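# Pour a ball from its gutter into the roofed box

## Task

Get the ball out of the gutter it sits in and into the box beside the same arm. The box has a roof and one open side. Moving, raising, rotating or tilting the box beyond a small amount counts as failure. Pouring the ball in is allowed. If the ball drops noticeably below the table surfaces while no robot holds it, the task fails. A gutter holds the ball only while its open end is higher than the other end; if its handle is held vertical, the ball rolls out. Arm bases, in metres, with heading in degrees counter-clockwise from +x: arm1 at x=-1.71 y=+0.39 z=+0.88 heading -12; arm2 at x=+0.00 y=+0.07 z=+0.91 heading -92; arm3 at x=+1.71 y=+0.38 z=+0.85 heading -168. At the end, release everything and move the arms away; a result that stays only because a robot holds it is not counted. Knocking anything out of the work area also fails the task.

## Robot and tools

Setup. Three identical i2rt Big YAM arms, arm1, arm2 and arm3, each with six revolute joints, a two-finger gripper and a wrist camera. Room cameras: cam_end_1, cam_end_2, cam_gap_1, cam_gap_2, cam_side, cam_top. Wrist cameras: arm1_cam_wrist, arm2_cam_wrist, arm3_cam_wrist. Every image is 896x504 pixels. With joints 1 and 6 at 0 and the hand level and pointing ahead, the wrist camera rides on top of the hand looking toward the fingertips. Reach is about 1.0 m from the joint1 axis. A loose object may occasionally get a short shove from outside.

Frame. One shared scene frame, origin on the floor, +z up, metres. The point called hand is halfway between the fingertips; its z axis runs along the fingers and the fingers close along its y axis. Base positions and headings are given in the task.

execute_actions. Argument actions is a list holding zero or one action. An action is an object keyed by arm name (arm1, arm2, arm3); each arm holds one object joints, which maps joint names to absolute target values (not offsets). Any subset of arms and joints may be given; all start together and may finish at different times. Joints, units and ranges: joint1_rad -2.879 to 2.879 (base yaw, positive counter-clockwise seen from above, 0 points the arm along its base heading); joint2_rad 0 to 3.141 (shoulder; 0 has the upper arm pointing back roughly horizontally, increasing lifts it up then forward); joint3_rad 0 to 3.019 (elbow; 0 is fully folded, increasing opens it); joint4_rad -1.692 to 1.57 (hand pitch, positive tips fingers up); joint5_rad -1.57 to 1.57 (hand sideways swing, positive to the arm's right); joint6_rad -2.094 to 2.094 (hand roll, positive clockwise viewed from behind); gripper_m 0 to 0.093 metres of fingertip gap. Done-tolerances: ±0.045, ±0.14, ±0.09, ±0.055, ±0.03, ±0.035 rad and ±0.003 m. One action runs at most 15 s. Optional cameras is a list of names, or ["all"]/null/omitted for all, [] for none. Any unknown key, name or out-of-range value rejects the entire call and nothing moves. An empty actions list only reports state and pictures. Example: {"arm1": {"joints": {"gripper_m": 0.05}}, "arm2": {"joints": {"joint1_rad": 0.3}}}.

wait: seconds from 0 to 10; no new command, the simulation continues, returns the same as an empty action. zoom_image: camera plus region [x0, y0, x1, y1] in pixels of that camera's latest full image, top-left origin, at most 504 by 504. read_manual: section "licences" returns licence texts only. finished_scene: scene number; ends the scene irreversibly and reports success, so only call it once the ball rests in the box and the arms have released and backed off.

Result lines. joint_positions gives measured values. The pictures line lists cameras in image order. joint_status tells how each commanded joint ended: reached; off_target (stopped short and may keep pushing); contact_stop or time_out (the joint now holds where it stopped, though a timed-out joint may keep a target up to 0.375, 0.375, 0.113, 0.225, 0.075, 0.3 rad away for joints 1-6 and move there if freed); not_followed (a self- and arm-collision check refused the arm's targets, often with a cause: line; the gripper part still runs and the withheld targets may be retried on later actions). on_its_own lists what this call did not command; "held at" is a held target, not a position. Omitted joints may still be pushing at old targets. A stop in one call cancels the later movement calls in the same reply. MOTOR HOT appears at 85 °C; at 100 °C an OVER-TEMPERATURE FAULT drops the whole arm and its gripper, and joints then read limit_stop_at_motor_heat until resent.

Cautions. Arms do not yield on contact and can press hard; to release a stuck push, command the joint to its reported position. Tiny target changes may not move a joint. Joints move at different speeds, so the hand can sweep a wide arc between postures; route clear of tables, the box and other arms. The clearance check ignores fingers, gripper housings and wrist cameras and may react late; a hard squeeze between two robots fails and ends the run. Loaded joints sag and heat; don't hold weight longer than needed. Tip the gutter with its open end downhill into the box opening, never hold its handle vertical over the table, don't let the ball fall below table height, and avoid bumping or dragging the box. The robot holds the last command while you think.

Each tool is called after ">>>" in YAML: its name, and indented under it one key for each argument.

## Session

I'll start by looking at the scene.

>>> execute_actions:
  actions: []

Scene clock: 0.00 s.
Motor temperatures (°C, as the motors report them): arm1=[24 26 25 23 23 23] | arm2=[26 24 24 23 26 26] | arm3=[23 26 23 23 25 23]
arm1.joint_positions: joint1_rad=-0.168 joint2_rad=+0.620 joint3_rad=+1.543 joint4_rad=-1.456 joint5_rad=+0.276 joint6_rad=+0.649 gripper_m=+0.094
arm1.joint_status: not commanded
arm1.hand: x=-1.5627 y=+0.2722 z=+1.4664 quat_wxyz=(-0.507, -0.482, -0.713, +0.049) (m; scene frame)
arm2.joint_positions: joint1_rad=+0.396 joint2_rad=+0.252 joint3_rad=+1.349 joint4_rad=-1.352 joint5_rad=+0.192 joint6_rad=-0.236 gripper_m=+0.095
arm2.joint_status: not commanded
arm2.hand: x=+0.0034 y=-0.0129 z=+1.4822 quat_wxyz=(-0.403, -0.418, -0.668, +0.466) (m; scene frame)
arm3.joint_positions: joint1_rad=-0.406 joint2_rad=+0.554 joint3_rad=+1.551 joint4_rad=-1.508 joint5_rad=+0.218 joint6_rad=-0.194 gripper_m=+0.094
arm3.joint_status: not commanded
arm3.hand: x=+1.5696 y=+0.4456 z=+1.4412 quat_wxyz=(+0.188, -0.859, +0.056, +0.474) (m; scene frame)
pictures: arm1_cam_wrist, arm2_cam_wrist, arm3_cam_wrist, cam_end_1, cam_end_2, cam_gap_1, cam_gap_2, cam_side, cam_top
Images, in order (width x height): arm1_cam_wrist 896x504, arm2_cam_wrist 896x504, arm3_cam_wrist 896x504, cam_end_1 896x504, cam_end_2 896x504, cam_gap_1 896x504, cam_gap_2 896x504, cam_side 896x504, cam_top 896x504.

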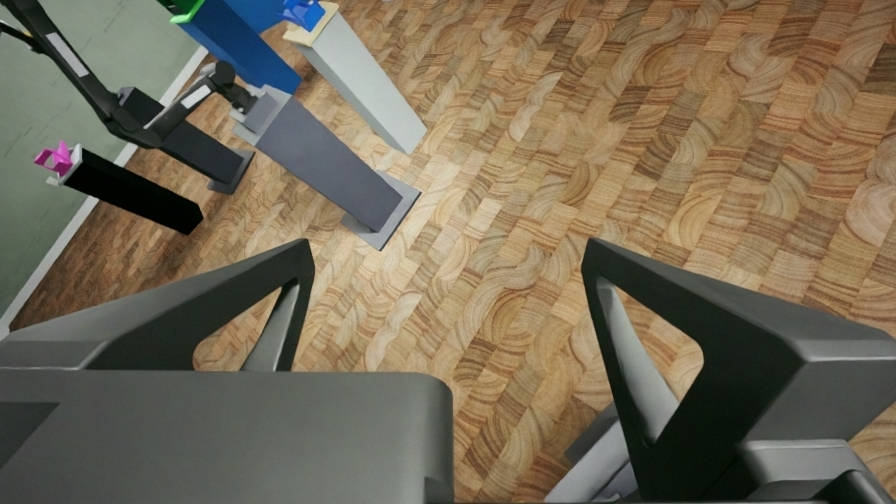

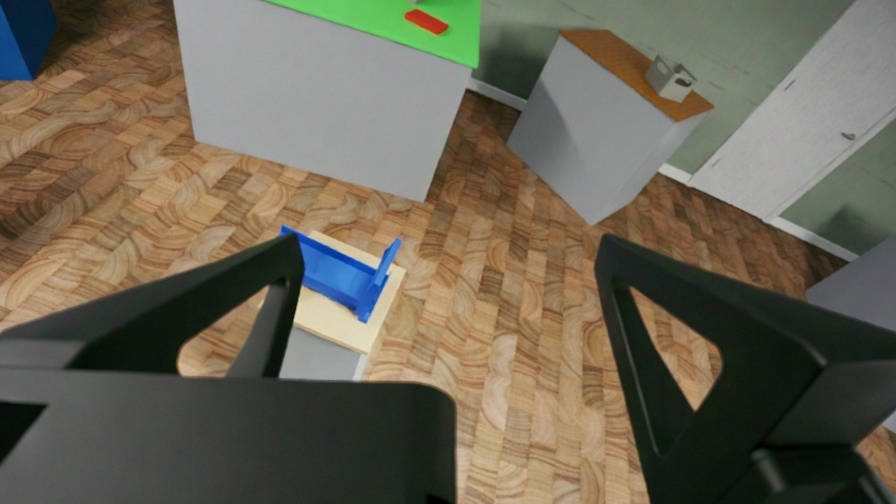

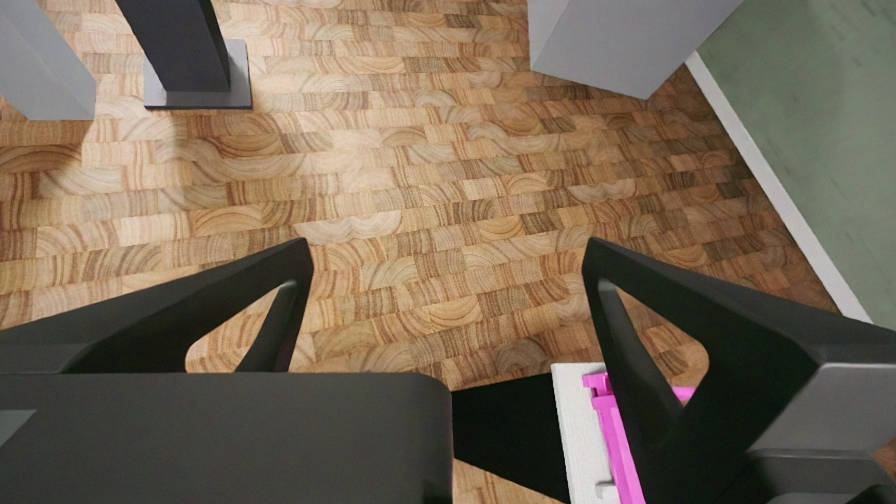

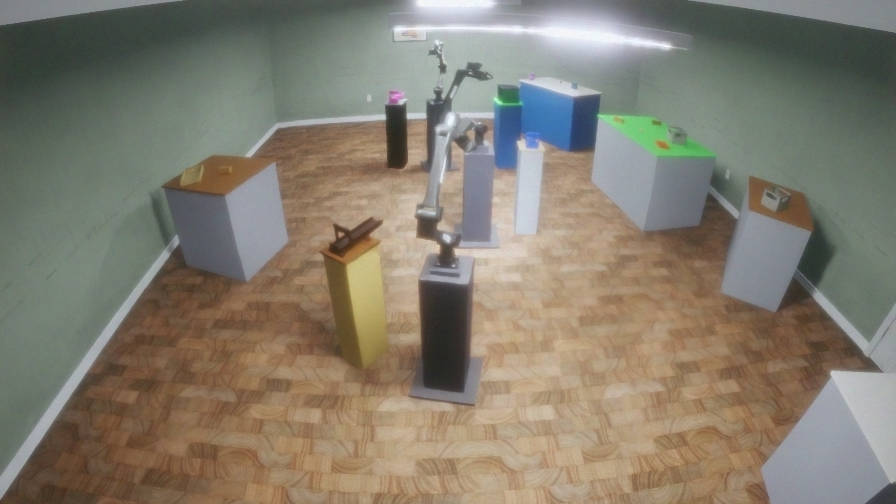

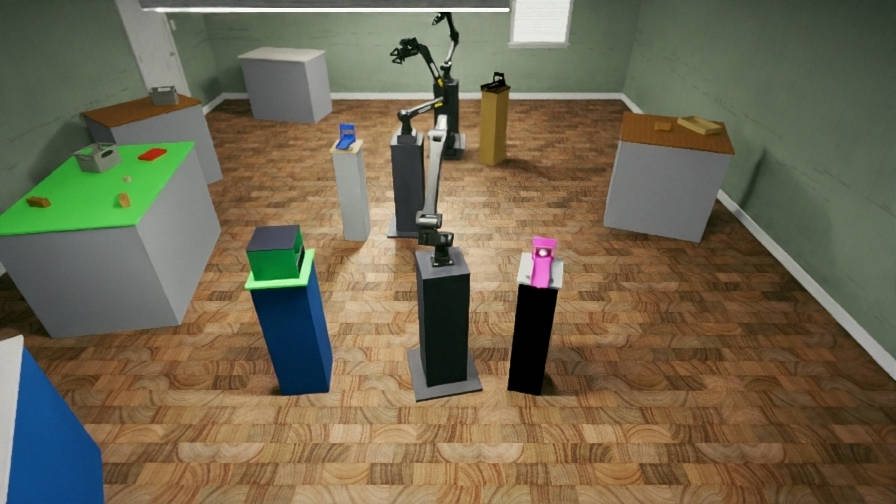

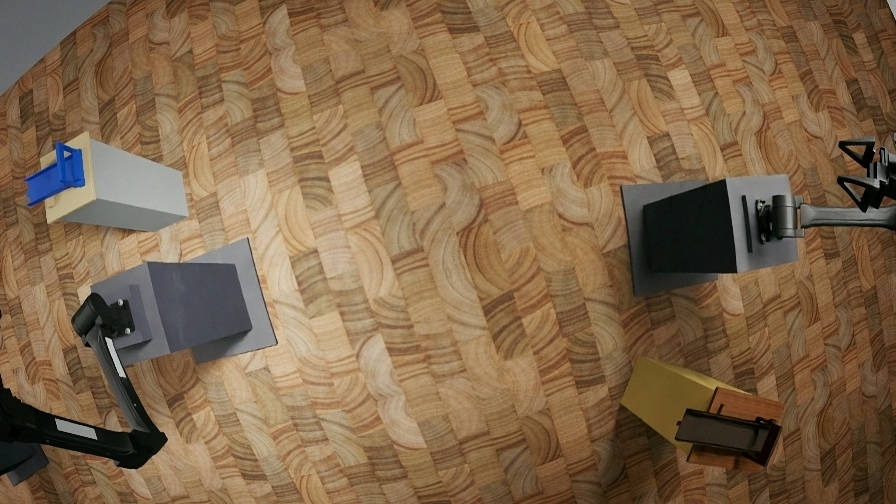

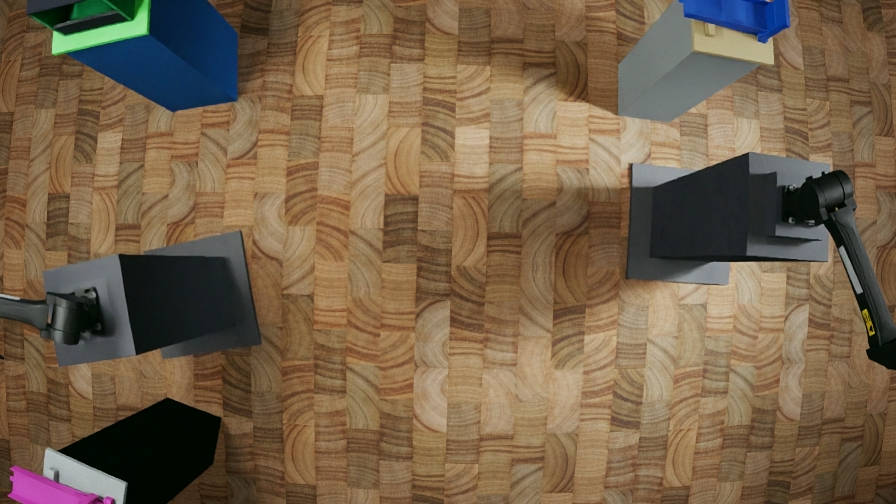

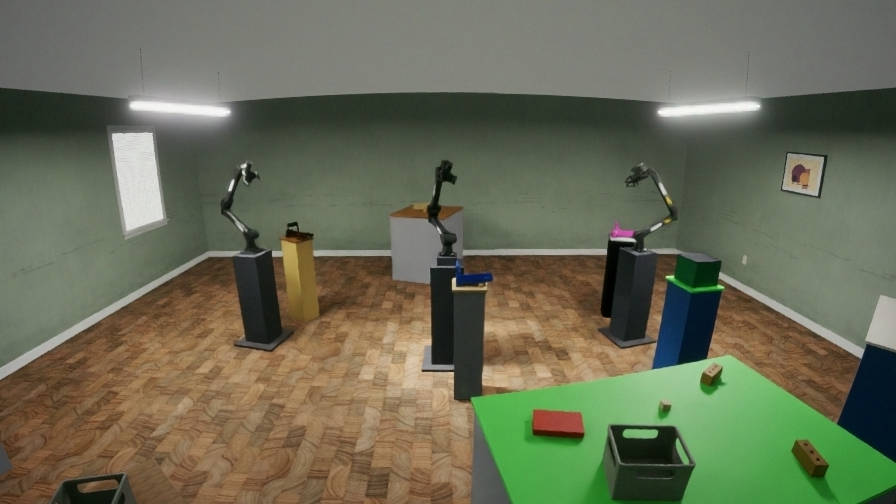

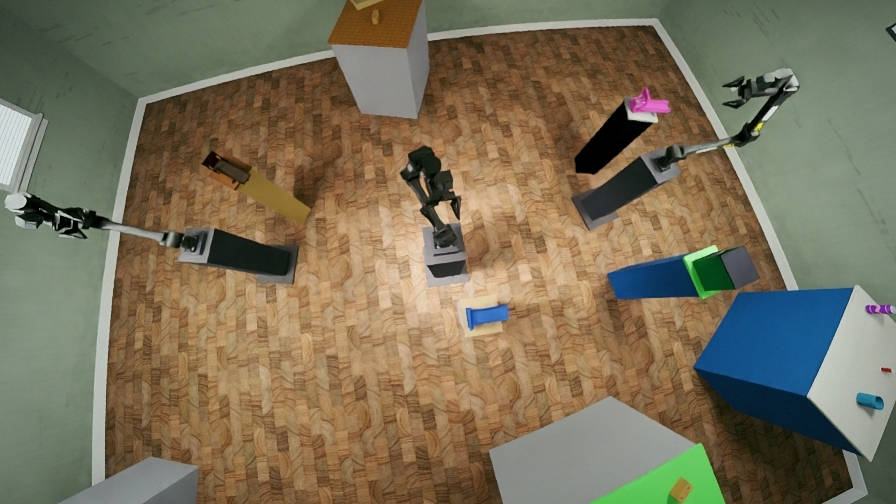

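>>> zoom_image:
  camera: "cam_end_2"
  region: [490, 210, 600, 310]

>>> zoom_image:
  camera: "cam_end_2"
  region: [220, 200, 350, 310]

>>> zoom_image:
  camera: "cam_side"
  region: [420, 240, 520, 310]

>>> zoom_image:
  camera: "cam_gap_2"
  region: [0, 0, 260, 150]

Region (490, 210, 600, 310) of cam_end_2's 896x504 image, scaled by 4.582, with more detail than that image has; it fills the top 458 rows of this view, and the rest is white.

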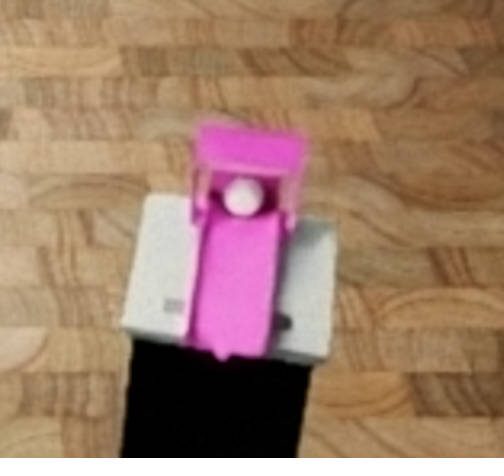

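Region (220, 200, 350, 310) of cam_end_2's 896x504 image, scaled by 3.877, with more detail than that image has; it fills the top 426 rows of this view, and the rest is white.

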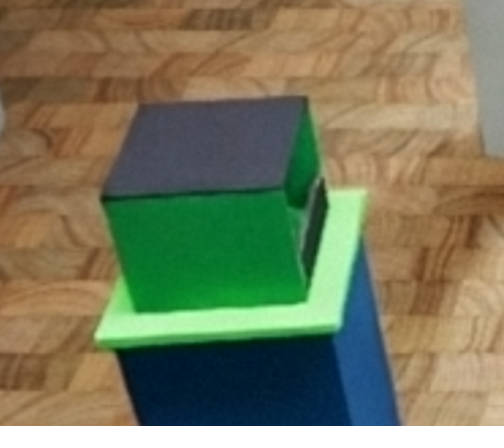

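Region (420, 240, 520, 310) of cam_side's 896x504 image, scaled by 5.040, with more detail than that image has; it fills the top 353 rows of this view, and the rest is white.

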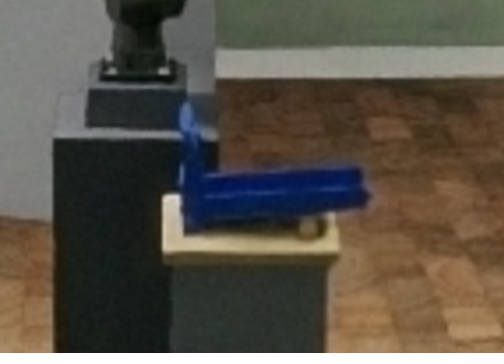

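Region (0, 0, 260, 150) of cam_gap_2's 896x504 image, scaled by 1.938, with more detail than that image has; it fills the top 291 rows of this view, and the rest is white.

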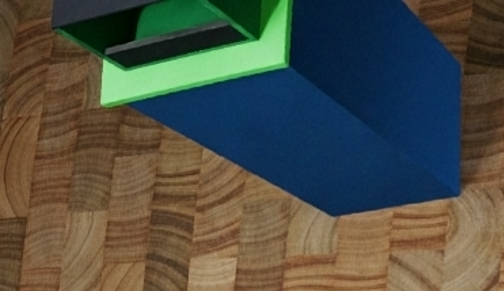

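>>> zoom_image:
  camera: "arm2_cam_wrist"
  region: [250, 200, 430, 380]

>>> zoom_image:
  camera: "cam_gap_1"
  region: [650, 370, 810, 490]

>>> zoom_image:
  camera: "cam_gap_1"
  region: [10, 120, 130, 240]

>>> zoom_image:
  camera: "cam_top"
  region: [600, 60, 800, 310]

Region (250, 200, 430, 380) of arm2_cam_wrist's 896x504 image, scaled by 2.800, with more detail than that image has.

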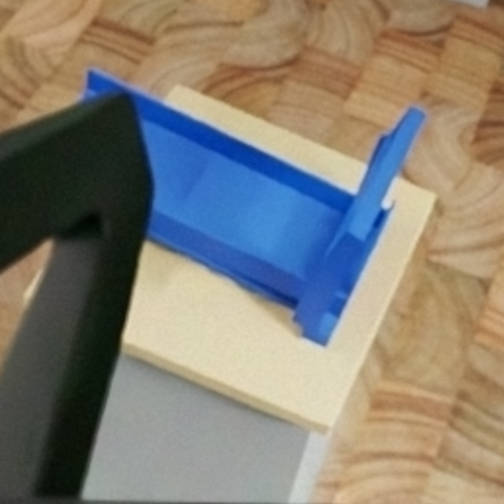

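Region (650, 370, 810, 490) of cam_gap_1's 896x504 image, scaled by 3.150, with more detail than that image has; it fills the top 378 rows of this view, and the rest is white.

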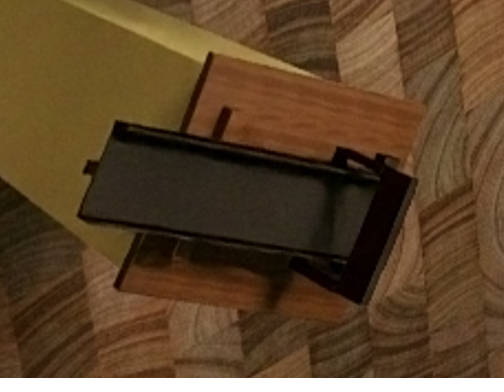

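Region (10, 120, 130, 240) of cam_gap_1's 896x504 image, scaled by 4.200, with more detail than that image has.

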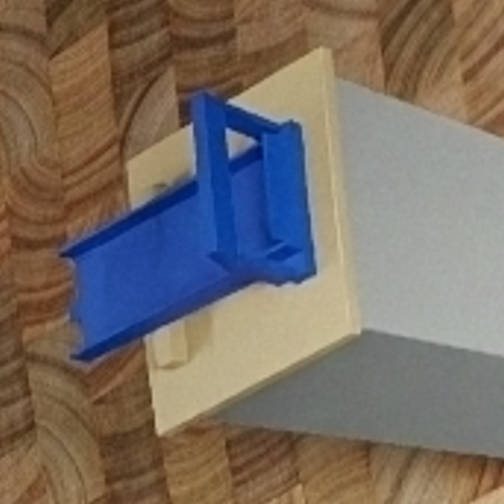

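Region (600, 60, 800, 310) of cam_top's 896x504 image, scaled by 2.016, with more detail than that image has; it fills the left 403 columns of this view, and the rest is white.

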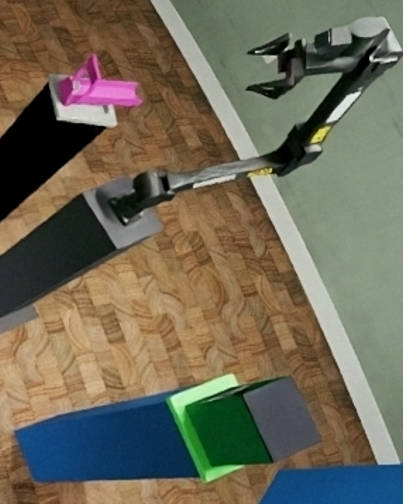

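>>> zoom_image:
  camera: "cam_end_2"
  region: [380, 200, 600, 420]

>>> zoom_image:
  camera: "cam_end_2"
  region: [320, 0, 530, 250]

>>> zoom_image:
  camera: "cam_gap_2"
  region: [0, 220, 280, 504]

Region (380, 200, 600, 420) of cam_end_2's 896x504 image, scaled by 2.291, with more detail than that image has.

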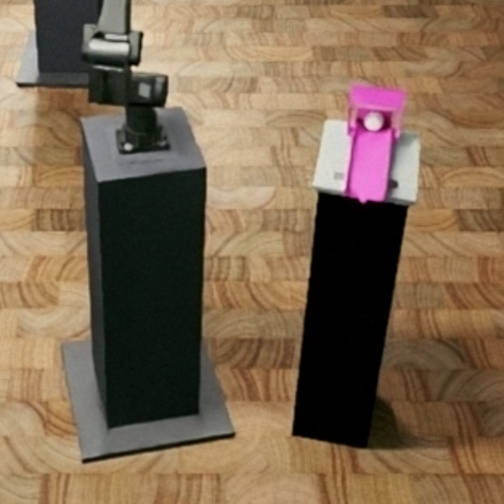

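Region (320, 0, 530, 250) of cam_end_2's 896x504 image, scaled by 2.016, with more detail than that image has; it fills the left 423 columns of this view, and the rest is white.

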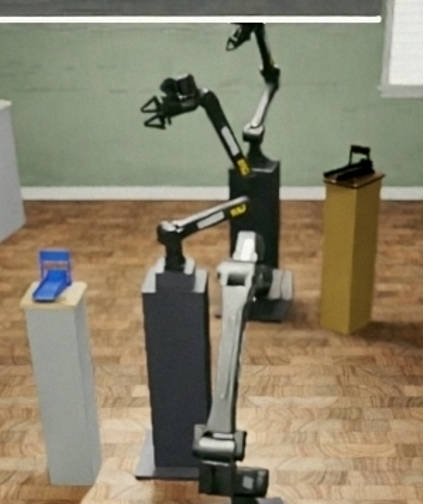

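Region (0, 220, 280, 504) of cam_gap_2's 896x504 image, scaled by 1.775, with more detail than that image has; it fills the left 497 columns of this view, and the rest is white.

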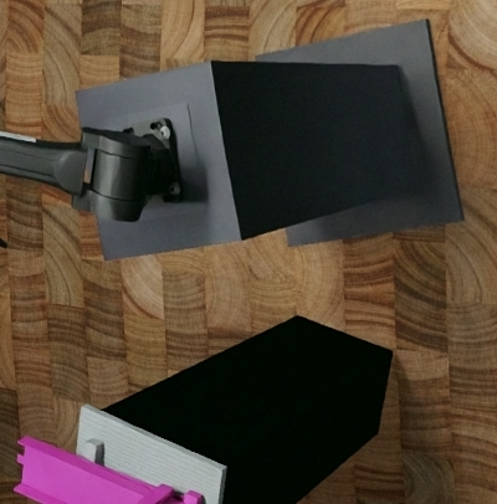

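>>> execute_actions:
  actions:
    - {"arm3": {"joints": {"joint1_rad": -2.215, "joint2_rad": 1.45, "joint3_rad": 1.4475, "joint4_rad": -1.45, "joint5_rad": -0.842, "joint6_rad": -1.92}}}
  cameras: ["arm3_cam_wrist", "cam_end_2", "cam_top"]

Scene clock: 122.23 s.
Motor temperatures (°C, as the motors report them): arm1=[24 26 31 23 23 23] | arm2=[26 25 27 23 26 26] | arm3=[23 27 29 24 25 23]
arm1.joint_positions: joint1_rad=-0.168 joint2_rad=+0.620 joint3_rad=+1.543 joint4_rad=-1.456 joint5_rad=+0.276 joint6_rad=+0.649 gripper_m=+0.094
arm1.joint_status: not commanded
arm1.hand: x=-1.5627 y=+0.2722 z=+1.4664 quat_wxyz=(-0.507, -0.482, -0.713, +0.049) (m; scene frame)
arm2.joint_positions: joint1_rad=+0.396 joint2_rad=+0.252 joint3_rad=+1.349 joint4_rad=-1.352 joint5_rad=+0.192 joint6_rad=-0.236 gripper_m=+0.095
arm2.joint_status: not commanded
arm2.hand: x=+0.0034 y=-0.0129 z=+1.4822 quat_wxyz=(-0.403, -0.418, -0.668, +0.466) (m; scene frame)
arm3.joint_positions: joint1_rad=-2.218 joint2_rad=+1.471 joint3_rad=+1.431 joint4_rad=-1.451 joint5_rad=-0.839 joint6_rad=-1.911 gripper_m=+0.094
arm3.joint_status: all done
arm3.hand: x=+1.7880 y=+0.8382 z=+1.1608 quat_wxyz=(+0.186, -0.913, +0.028, +0.361) (m; scene frame)
pictures: arm3_cam_wrist, cam_end_2, cam_top
Images, in order (width x height): arm3_cam_wrist 896x504, cam_end_2 896x504, cam_top 896x504.

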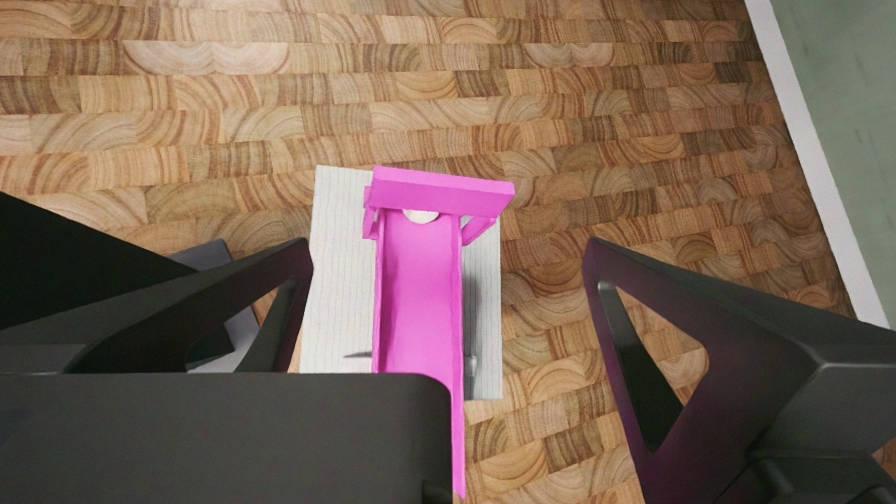

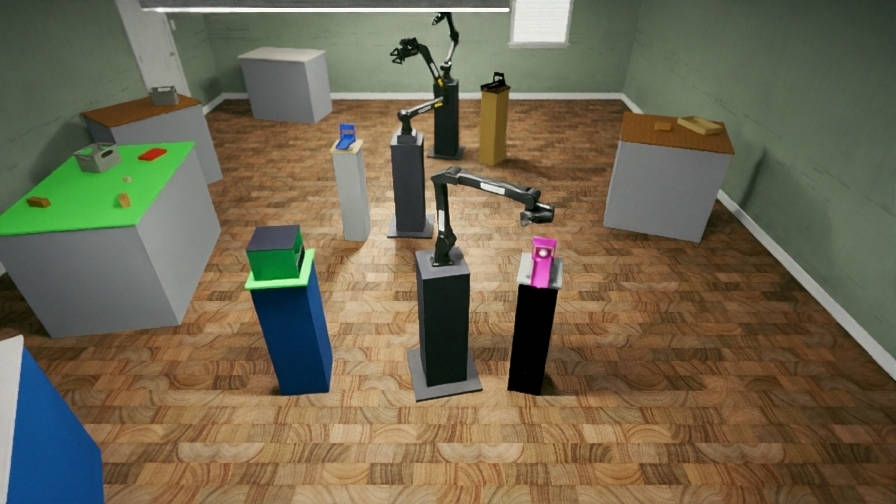

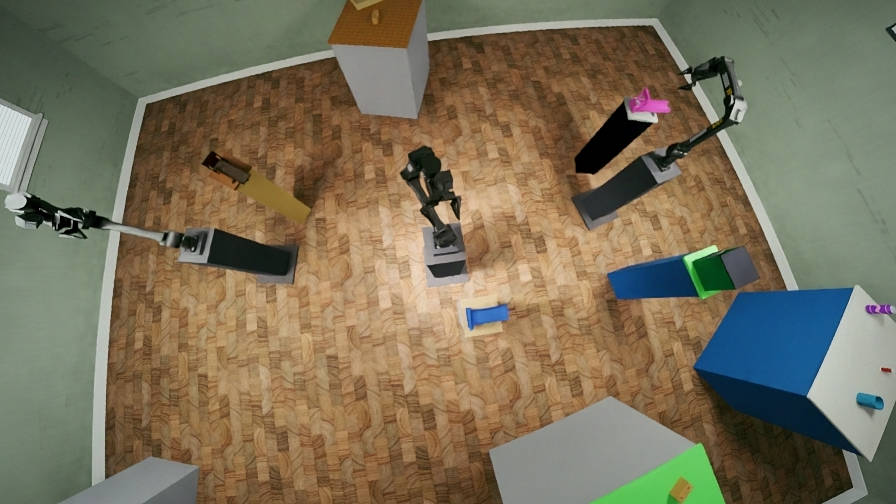

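>>> zoom_image:
  camera: "arm3_cam_wrist"
  region: [290, 140, 540, 420]

Region (290, 140, 540, 420) of arm3_cam_wrist's 896x504 image, scaled by 1.800, with more detail than that image has; it fills the left 450 columns of this view, and the rest is white.

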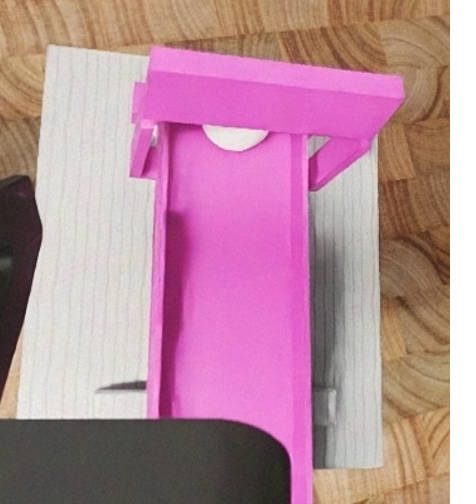

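>>> execute_actions:
  actions:
    - {"arm3": {"joints": {"joint2_rad": 1.80, "joint3_rad": 1.465}}}
  cameras: ["arm3_cam_wrist", "cam_end_2"]

Scene clock: 137.40 s.
Motor temperatures (°C, as the motors report them): arm1=[24 26 31 23 23 23] | arm2=[26 25 27 23 26 26] | arm3=[23 28 31 24 26 23]
arm1.joint_positions: joint1_rad=-0.168 joint2_rad=+0.620 joint3_rad=+1.543 joint4_rad=-1.456 joint5_rad=+0.276 joint6_rad=+0.649 gripper_m=+0.094
arm1.joint_status: not commanded
arm1.hand: x=-1.5627 y=+0.2722 z=+1.4664 quat_wxyz=(-0.507, -0.482, -0.713, +0.049) (m; scene frame)
arm2.joint_positions: joint1_rad=+0.396 joint2_rad=+0.252 joint3_rad=+1.349 joint4_rad=-1.352 joint5_rad=+0.192 joint6_rad=-0.236 gripper_m=+0.095
arm2.joint_status: not commanded
arm2.hand: x=+0.0034 y=-0.0129 z=+1.4822 quat_wxyz=(-0.403, -0.418, -0.668, +0.466) (m; scene frame)
arm3.joint_positions: joint1_rad=-2.218 joint2_rad=+1.820 joint3_rad=+1.432 joint4_rad=-1.451 joint5_rad=-0.841 joint6_rad=-1.911 gripper_m=+0.094
arm3.joint_status: all done
arm3.hand: x=+1.8036 y=+0.8705 z=+1.0048 quat_wxyz=(+0.039, -0.902, +0.098, +0.419) (m; scene frame)
pictures: arm3_cam_wrist, cam_end_2
Images, in order (width x height): arm3_cam_wrist 896x504, cam_end_2 896x504.

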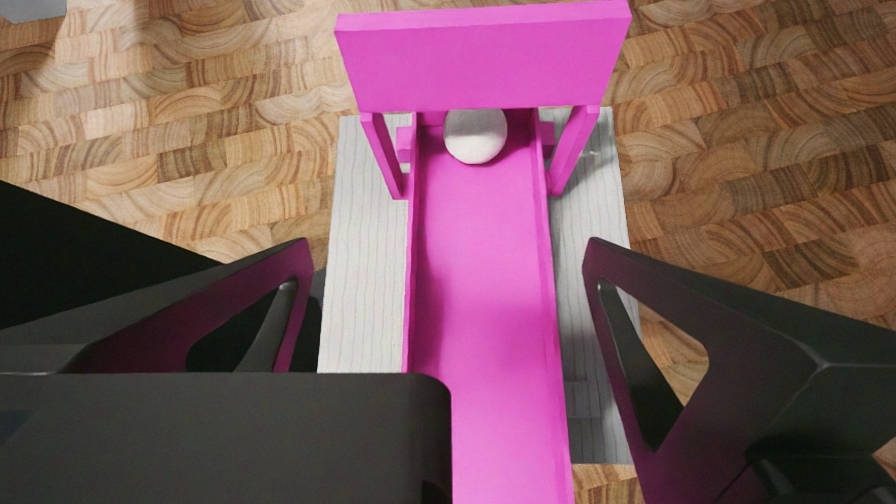

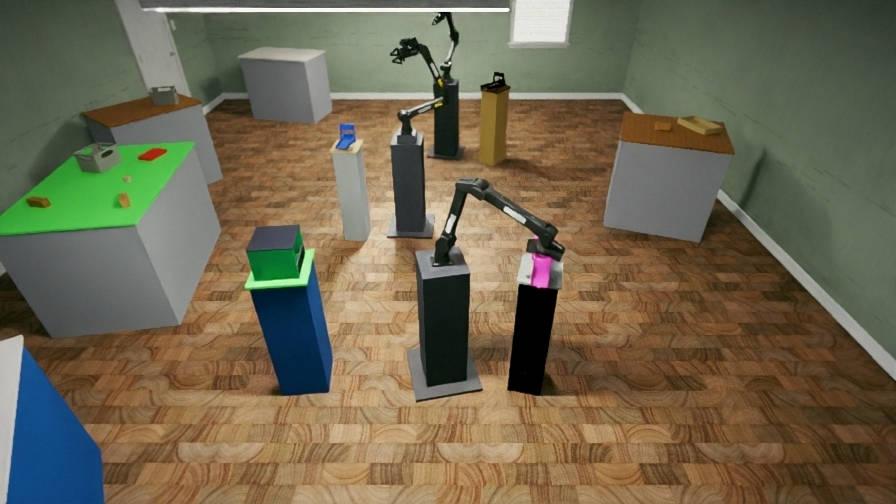

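>>> zoom_image:
  camera: "arm3_cam_wrist"
  region: [320, 0, 650, 230]

>>> zoom_image:
  camera: "arm3_cam_wrist"
  region: [520, 330, 690, 504]

Region (320, 0, 650, 230) of arm3_cam_wrist's 896x504 image, scaled by 1.527, with more detail than that image has; it fills the top 351 rows of this view, and the rest is white.

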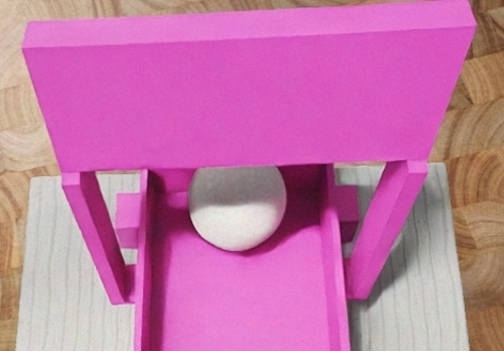

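Region (520, 330, 690, 504) of arm3_cam_wrist's 896x504 image, scaled by 2.897, with more detail than that image has; it fills the left 492 columns of this view, and the rest is white.

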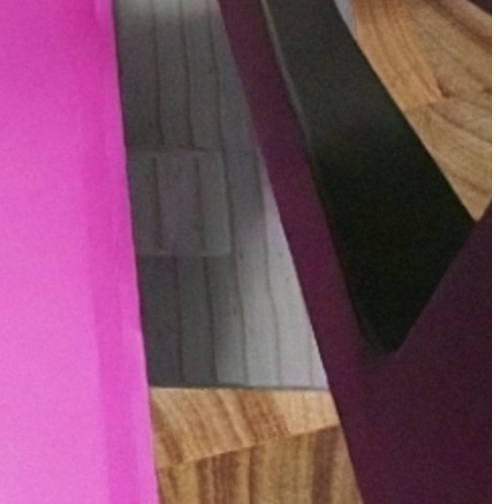

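>>> zoom_image:
  camera: "cam_end_2"
  region: [230, 210, 350, 410]

>>> zoom_image:
  camera: "cam_end_2"
  region: [390, 160, 590, 410]

Region (230, 210, 350, 410) of cam_end_2's 896x504 image, scaled by 2.520, with more detail than that image has; it fills the left 302 columns of this view, and the rest is white.

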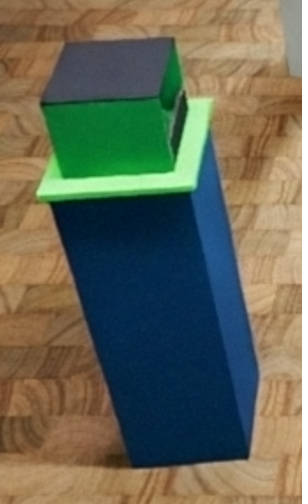

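Region (390, 160, 590, 410) of cam_end_2's 896x504 image, scaled by 2.016, with more detail than that image has; it fills the left 403 columns of this view, and the rest is white.

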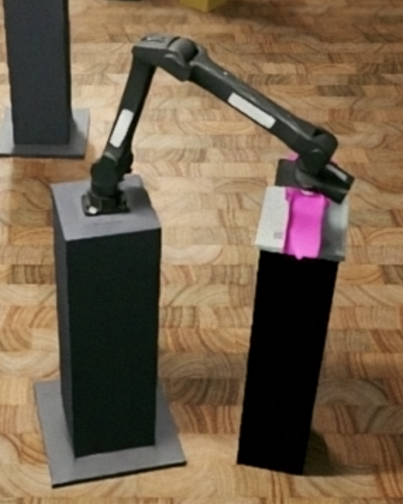

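>>> execute_actions:
  actions:
    - {"arm3": {"joints": {"joint2_rad": 1.55, "joint3_rad": 1.68, "joint4_rad": -1.535, "joint6_rad": 0.295}}, "arm2": {"joints": {"joint1_rad": 1.396, "joint2_rad": 1.2, "joint3_rad": 1.38, "joint4_rad": 0.2, "joint5_rad": 0.0, "joint6_rad": 0.0}}}
  cameras: ["cam_end_2"]

Scene clock: 259.83 s.
Motor temperatures (°C, as the motors report them): arm1=[24 26 33 23 24 23] | arm2=[26 26 29 23 26 26] | arm3=[23 31 34 23 26 23]
arm1.joint_positions: joint1_rad=-0.168 joint2_rad=+0.620 joint3_rad=+1.543 joint4_rad=-1.456 joint5_rad=+0.276 joint6_rad=+0.649 gripper_m=+0.094
arm1.joint_status: not commanded
arm1.hand: x=-1.5627 y=+0.2722 z=+1.4664 quat_wxyz=(-0.507, -0.482, -0.713, +0.049) (m; scene frame)
arm2.joint_positions: joint1_rad=+1.401 joint2_rad=+1.196 joint3_rad=+1.360 joint4_rad=+0.185 joint5_rad=+0.002 joint6_rad=-0.011 gripper_m=+0.095
arm2.joint_status: all done
arm2.hand: x=+0.5496 y=-0.0412 z=+1.5611 quat_wxyz=(-0.811, -0.054, -0.575, +0.094) (m; scene frame)
arm3.joint_positions: joint1_rad=-2.218 joint2_rad=+1.558 joint3_rad=+1.664 joint4_rad=-1.529 joint5_rad=-0.843 joint6_rad=+0.286 gripper_m=+0.094
arm3.joint_status: all done
arm3.hand: x=+1.8059 y=+0.8784 z=+1.2144 quat_wxyz=(-0.214, -0.403, +0.818, +0.351) (m; scene frame)
pictures: cam_end_2
Images, in order (width x height): cam_end_2 896x504.

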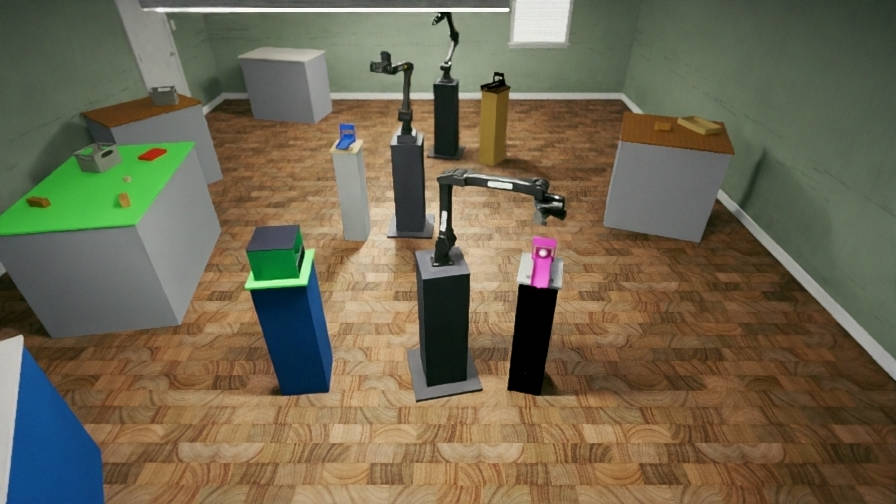

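>>> execute_actions:
  actions:
    - {"arm3": {"joints": {"joint1_rad": -1.683, "joint2_rad": 1.72, "joint5_rad": 0.30}}, "arm2": {"joints": {"joint2_rad": 2.34, "joint4_rad": 1.39}}}
  cameras: ["arm3_cam_wrist", "arm2_cam_wrist", "cam_end_2"]

Scene clock: 279.07 s.
Motor temperatures (°C, as the motors report them): arm1=[24 26 33 23 24 23] | arm2=[26 26 32 23 26 26] | arm3=[23 31 35 23 26 23]
arm1.joint_positions: joint1_rad=-0.168 joint2_rad=+0.620 joint3_rad=+1.543 joint4_rad=-1.456 joint5_rad=+0.276 joint6_rad=+0.649 gripper_m=+0.094
arm1.joint_status: not commanded
arm1.hand: x=-1.5627 y=+0.2722 z=+1.4664 quat_wxyz=(-0.507, -0.482, -0.713, +0.049) (m; scene frame)
arm2.joint_positions: joint1_rad=+1.401 joint2_rad=+2.359 joint3_rad=+1.360 joint4_rad=+1.374 joint5_rad=+0.002 joint6_rad=-0.011 gripper_m=+0.095
arm2.joint_status: all done
arm2.hand: x=+0.7582 y=-0.0914 z=+1.0232 quat_wxyz=(-0.819, -0.053, -0.564, +0.094) (m; scene frame)
arm3.joint_positions: joint1_rad=-1.680 joint2_rad=+1.741 joint3_rad=+1.662 joint4_rad=-1.529 joint5_rad=+0.297 joint6_rad=+0.287 gripper_m=+0.094
arm3.joint_status: all done
arm3.hand: x=+1.7115 y=+0.9047 z=+1.0734 quat_wxyz=(+0.112, -0.633, +0.759, -0.101) (m; scene frame)
pictures: arm2_cam_wrist, arm3_cam_wrist, cam_end_2
Images, in order (width x height): arm2_cam_wrist 896x504, arm3_cam_wrist 896x504, cam_end_2 896x504.

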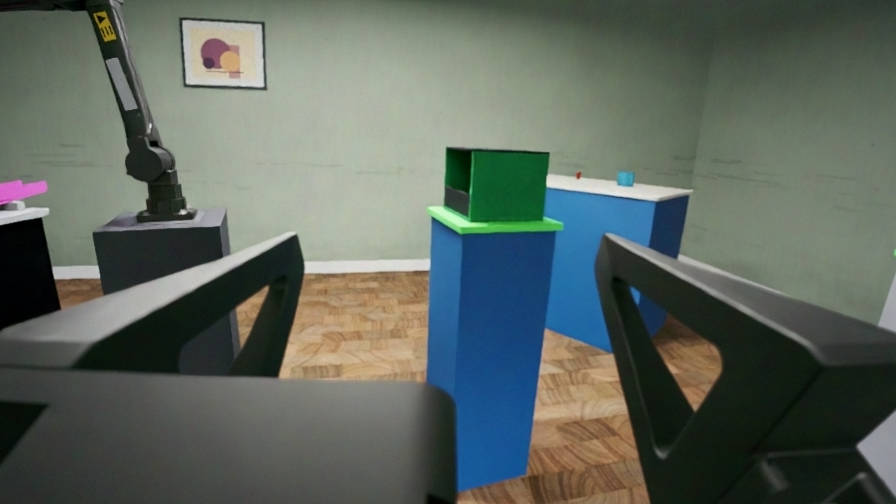

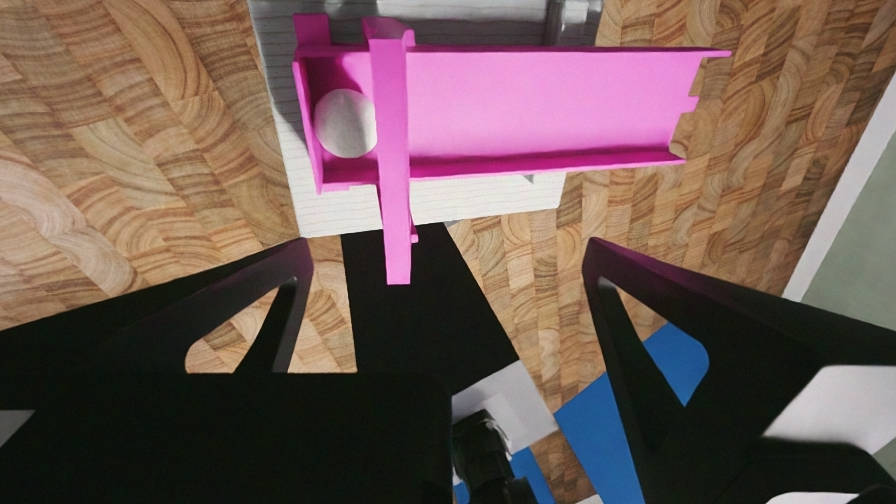

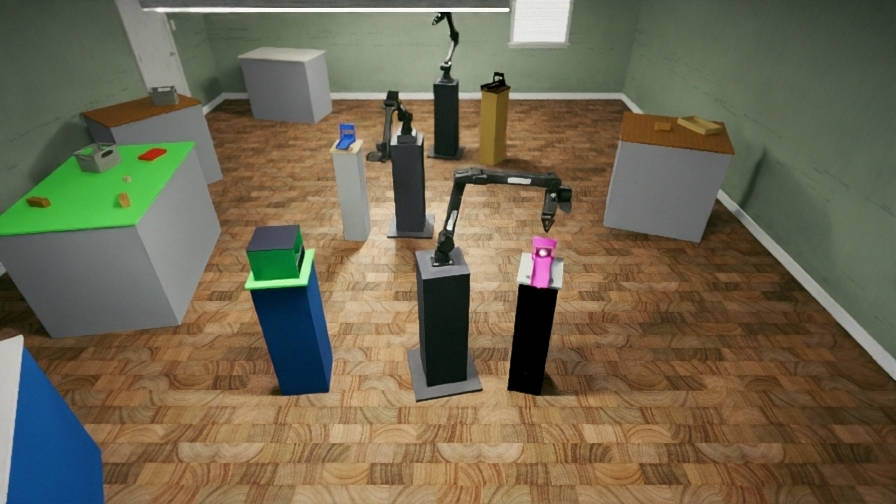

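>>> zoom_image:
  camera: "arm3_cam_wrist"
  region: [250, 0, 550, 300]

>>> zoom_image:
  camera: "arm2_cam_wrist"
  region: [420, 130, 580, 250]

Region (250, 0, 550, 300) of arm3_cam_wrist's 896x504 image, scaled by 1.680, with more detail than that image has.

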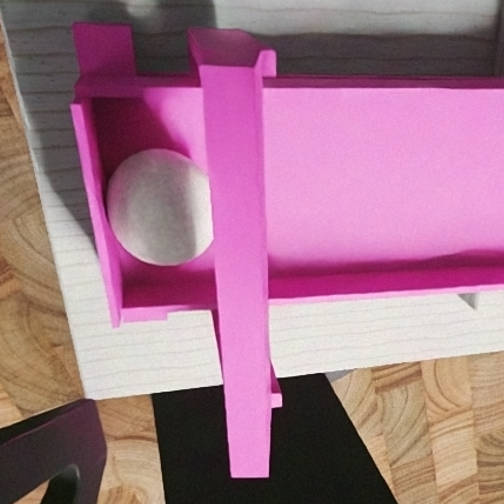

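Region (420, 130, 580, 250) of arm2_cam_wrist's 896x504 image, scaled by 3.150, with more detail than that image has; it fills the top 378 rows of this view, and the rest is white.

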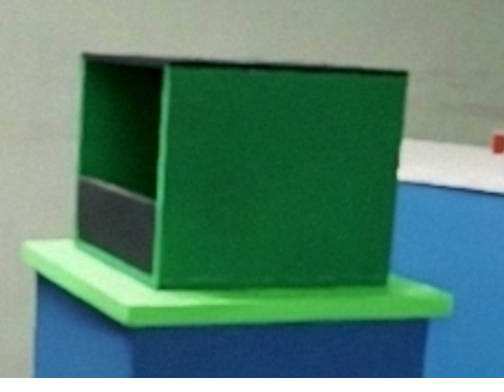

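>>> execute_actions:
  actions:
    - {"arm3": {"joints": {"joint1_rad": -1.692, "joint2_rad": 1.802, "joint3_rad": 1.518, "joint4_rad": -1.337, "joint6_rad": 0.322}}}
  cameras: ["arm3_cam_wrist", "cam_end_2"]

Scene clock: 347.87 s.
Motor temperatures (°C, as the motors report them): arm1=[24 26 34 23 24 23] | arm2=[26 32 30 23 26 26] | arm3=[23 33 36 23 26 23]
arm1.joint_positions: joint1_rad=-0.168 joint2_rad=+0.620 joint3_rad=+1.543 joint4_rad=-1.456 joint5_rad=+0.276 joint6_rad=+0.649 gripper_m=+0.094
arm1.joint_status: not commanded
arm1.hand: x=-1.5627 y=+0.2722 z=+1.4664 quat_wxyz=(-0.507, -0.482, -0.713, +0.049) (m; scene frame)
arm2.joint_positions: joint1_rad=+1.401 joint2_rad=+2.359 joint3_rad=+1.360 joint4_rad=+1.374 joint5_rad=+0.002 joint6_rad=-0.011 gripper_m=+0.095
arm2.joint_status: not commanded
arm2.hand: x=+0.7582 y=-0.0914 z=+1.0232 quat_wxyz=(-0.819, -0.053, -0.564, +0.094) (m; scene frame)
arm3.joint_positions: joint1_rad=-1.681 joint2_rad=+1.822 joint3_rad=+1.501 joint4_rad=-1.346 joint5_rad=+0.298 joint6_rad=+0.313 gripper_m=+0.094
arm3.joint_status: all done
arm3.hand: x=+1.7128 y=+0.9007 z=+0.9723 quat_wxyz=(+0.098, -0.626, +0.764, -0.124) (m; scene frame)
pictures: arm3_cam_wrist, cam_end_2
Images, in order (width x height): arm3_cam_wrist 896x504, cam_end_2 896x504.

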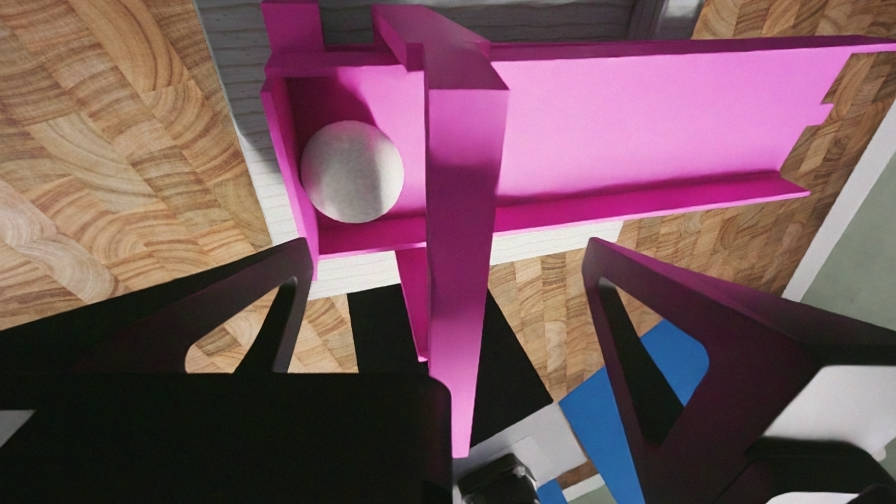

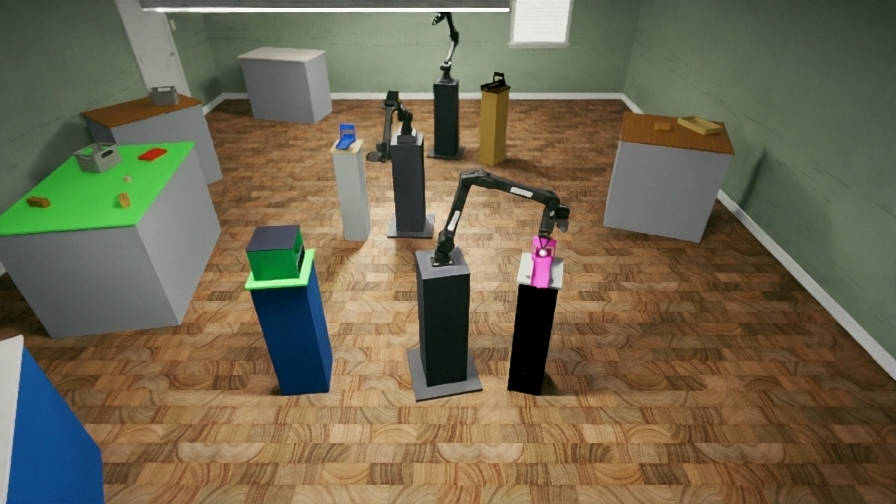

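>>> execute_actions:
  actions:
    - {"arm3": {"joints": {"gripper_m": 0.0}}}
  cameras: ["arm3_cam_wrist", "cam_end_2"]

Scene clock: 364.97 s.
Motor temperatures (°C, as the motors report them): arm1=[24 26 34 23 24 23] | arm2=[26 33 30 23 26 26] | arm3=[23 33 36 23 26 23]
arm1.joint_positions: joint1_rad=-0.168 joint2_rad=+0.620 joint3_rad=+1.543 joint4_rad=-1.456 joint5_rad=+0.276 joint6_rad=+0.649 gripper_m=+0.094
arm1.joint_status: not commanded
arm1.hand: x=-1.5627 y=+0.2722 z=+1.4664 quat_wxyz=(-0.507, -0.482, -0.713, +0.049) (m; scene frame)
arm2.joint_positions: joint1_rad=+1.401 joint2_rad=+2.359 joint3_rad=+1.360 joint4_rad=+1.374 joint5_rad=+0.002 joint6_rad=-0.011 gripper_m=+0.095
arm2.joint_status: not commanded
arm2.hand: x=+0.7582 y=-0.0914 z=+1.0232 quat_wxyz=(-0.819, -0.053, -0.564, +0.094) (m; scene frame)
arm3.joint_positions: joint1_rad=-1.684 joint2_rad=+1.816 joint3_rad=+1.502 joint4_rad=-1.341 joint5_rad=+0.294 joint6_rad=+0.316 gripper_m=+0.011
arm3.joint_status: gripper_m off_target (ended at +0.011, target +0.000)
arm3.hand: x=+1.7133 y=+0.9023 z=+0.9756 quat_wxyz=(+0.100, -0.623, +0.767, -0.117) (m; scene frame)
pictures: arm3_cam_wrist, cam_end_2
Images, in order (width x height): arm3_cam_wrist 896x504, cam_end_2 896x504.

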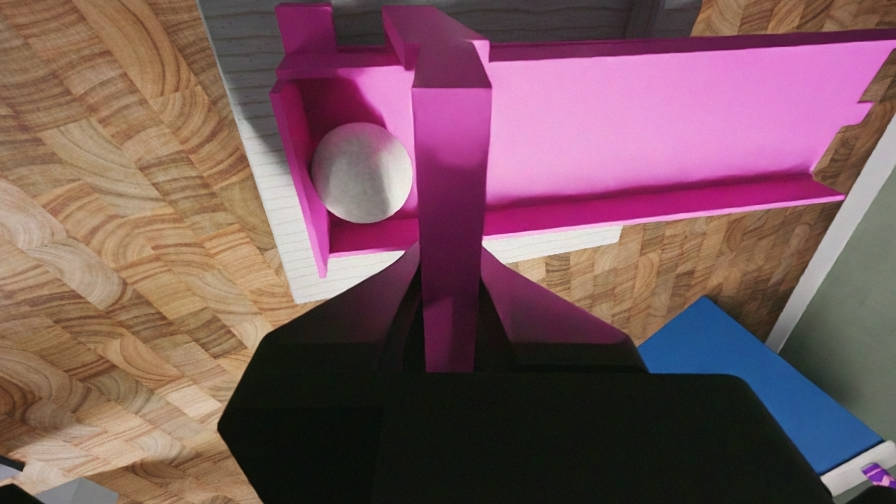

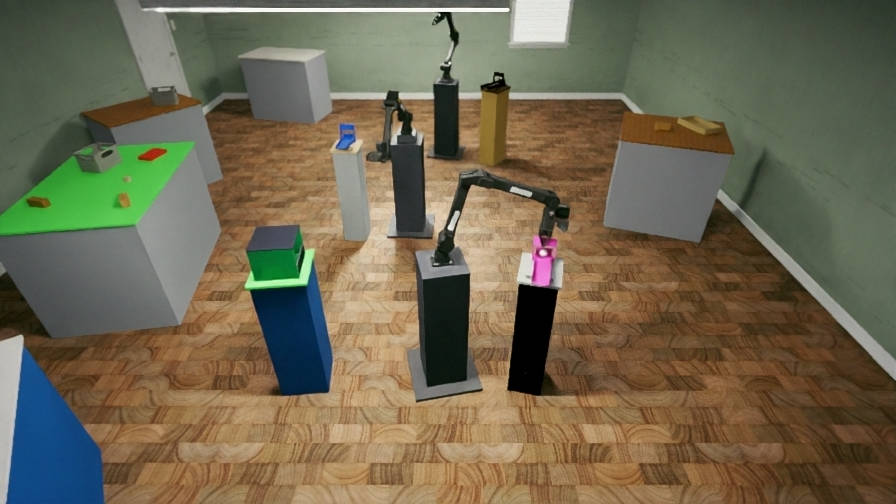

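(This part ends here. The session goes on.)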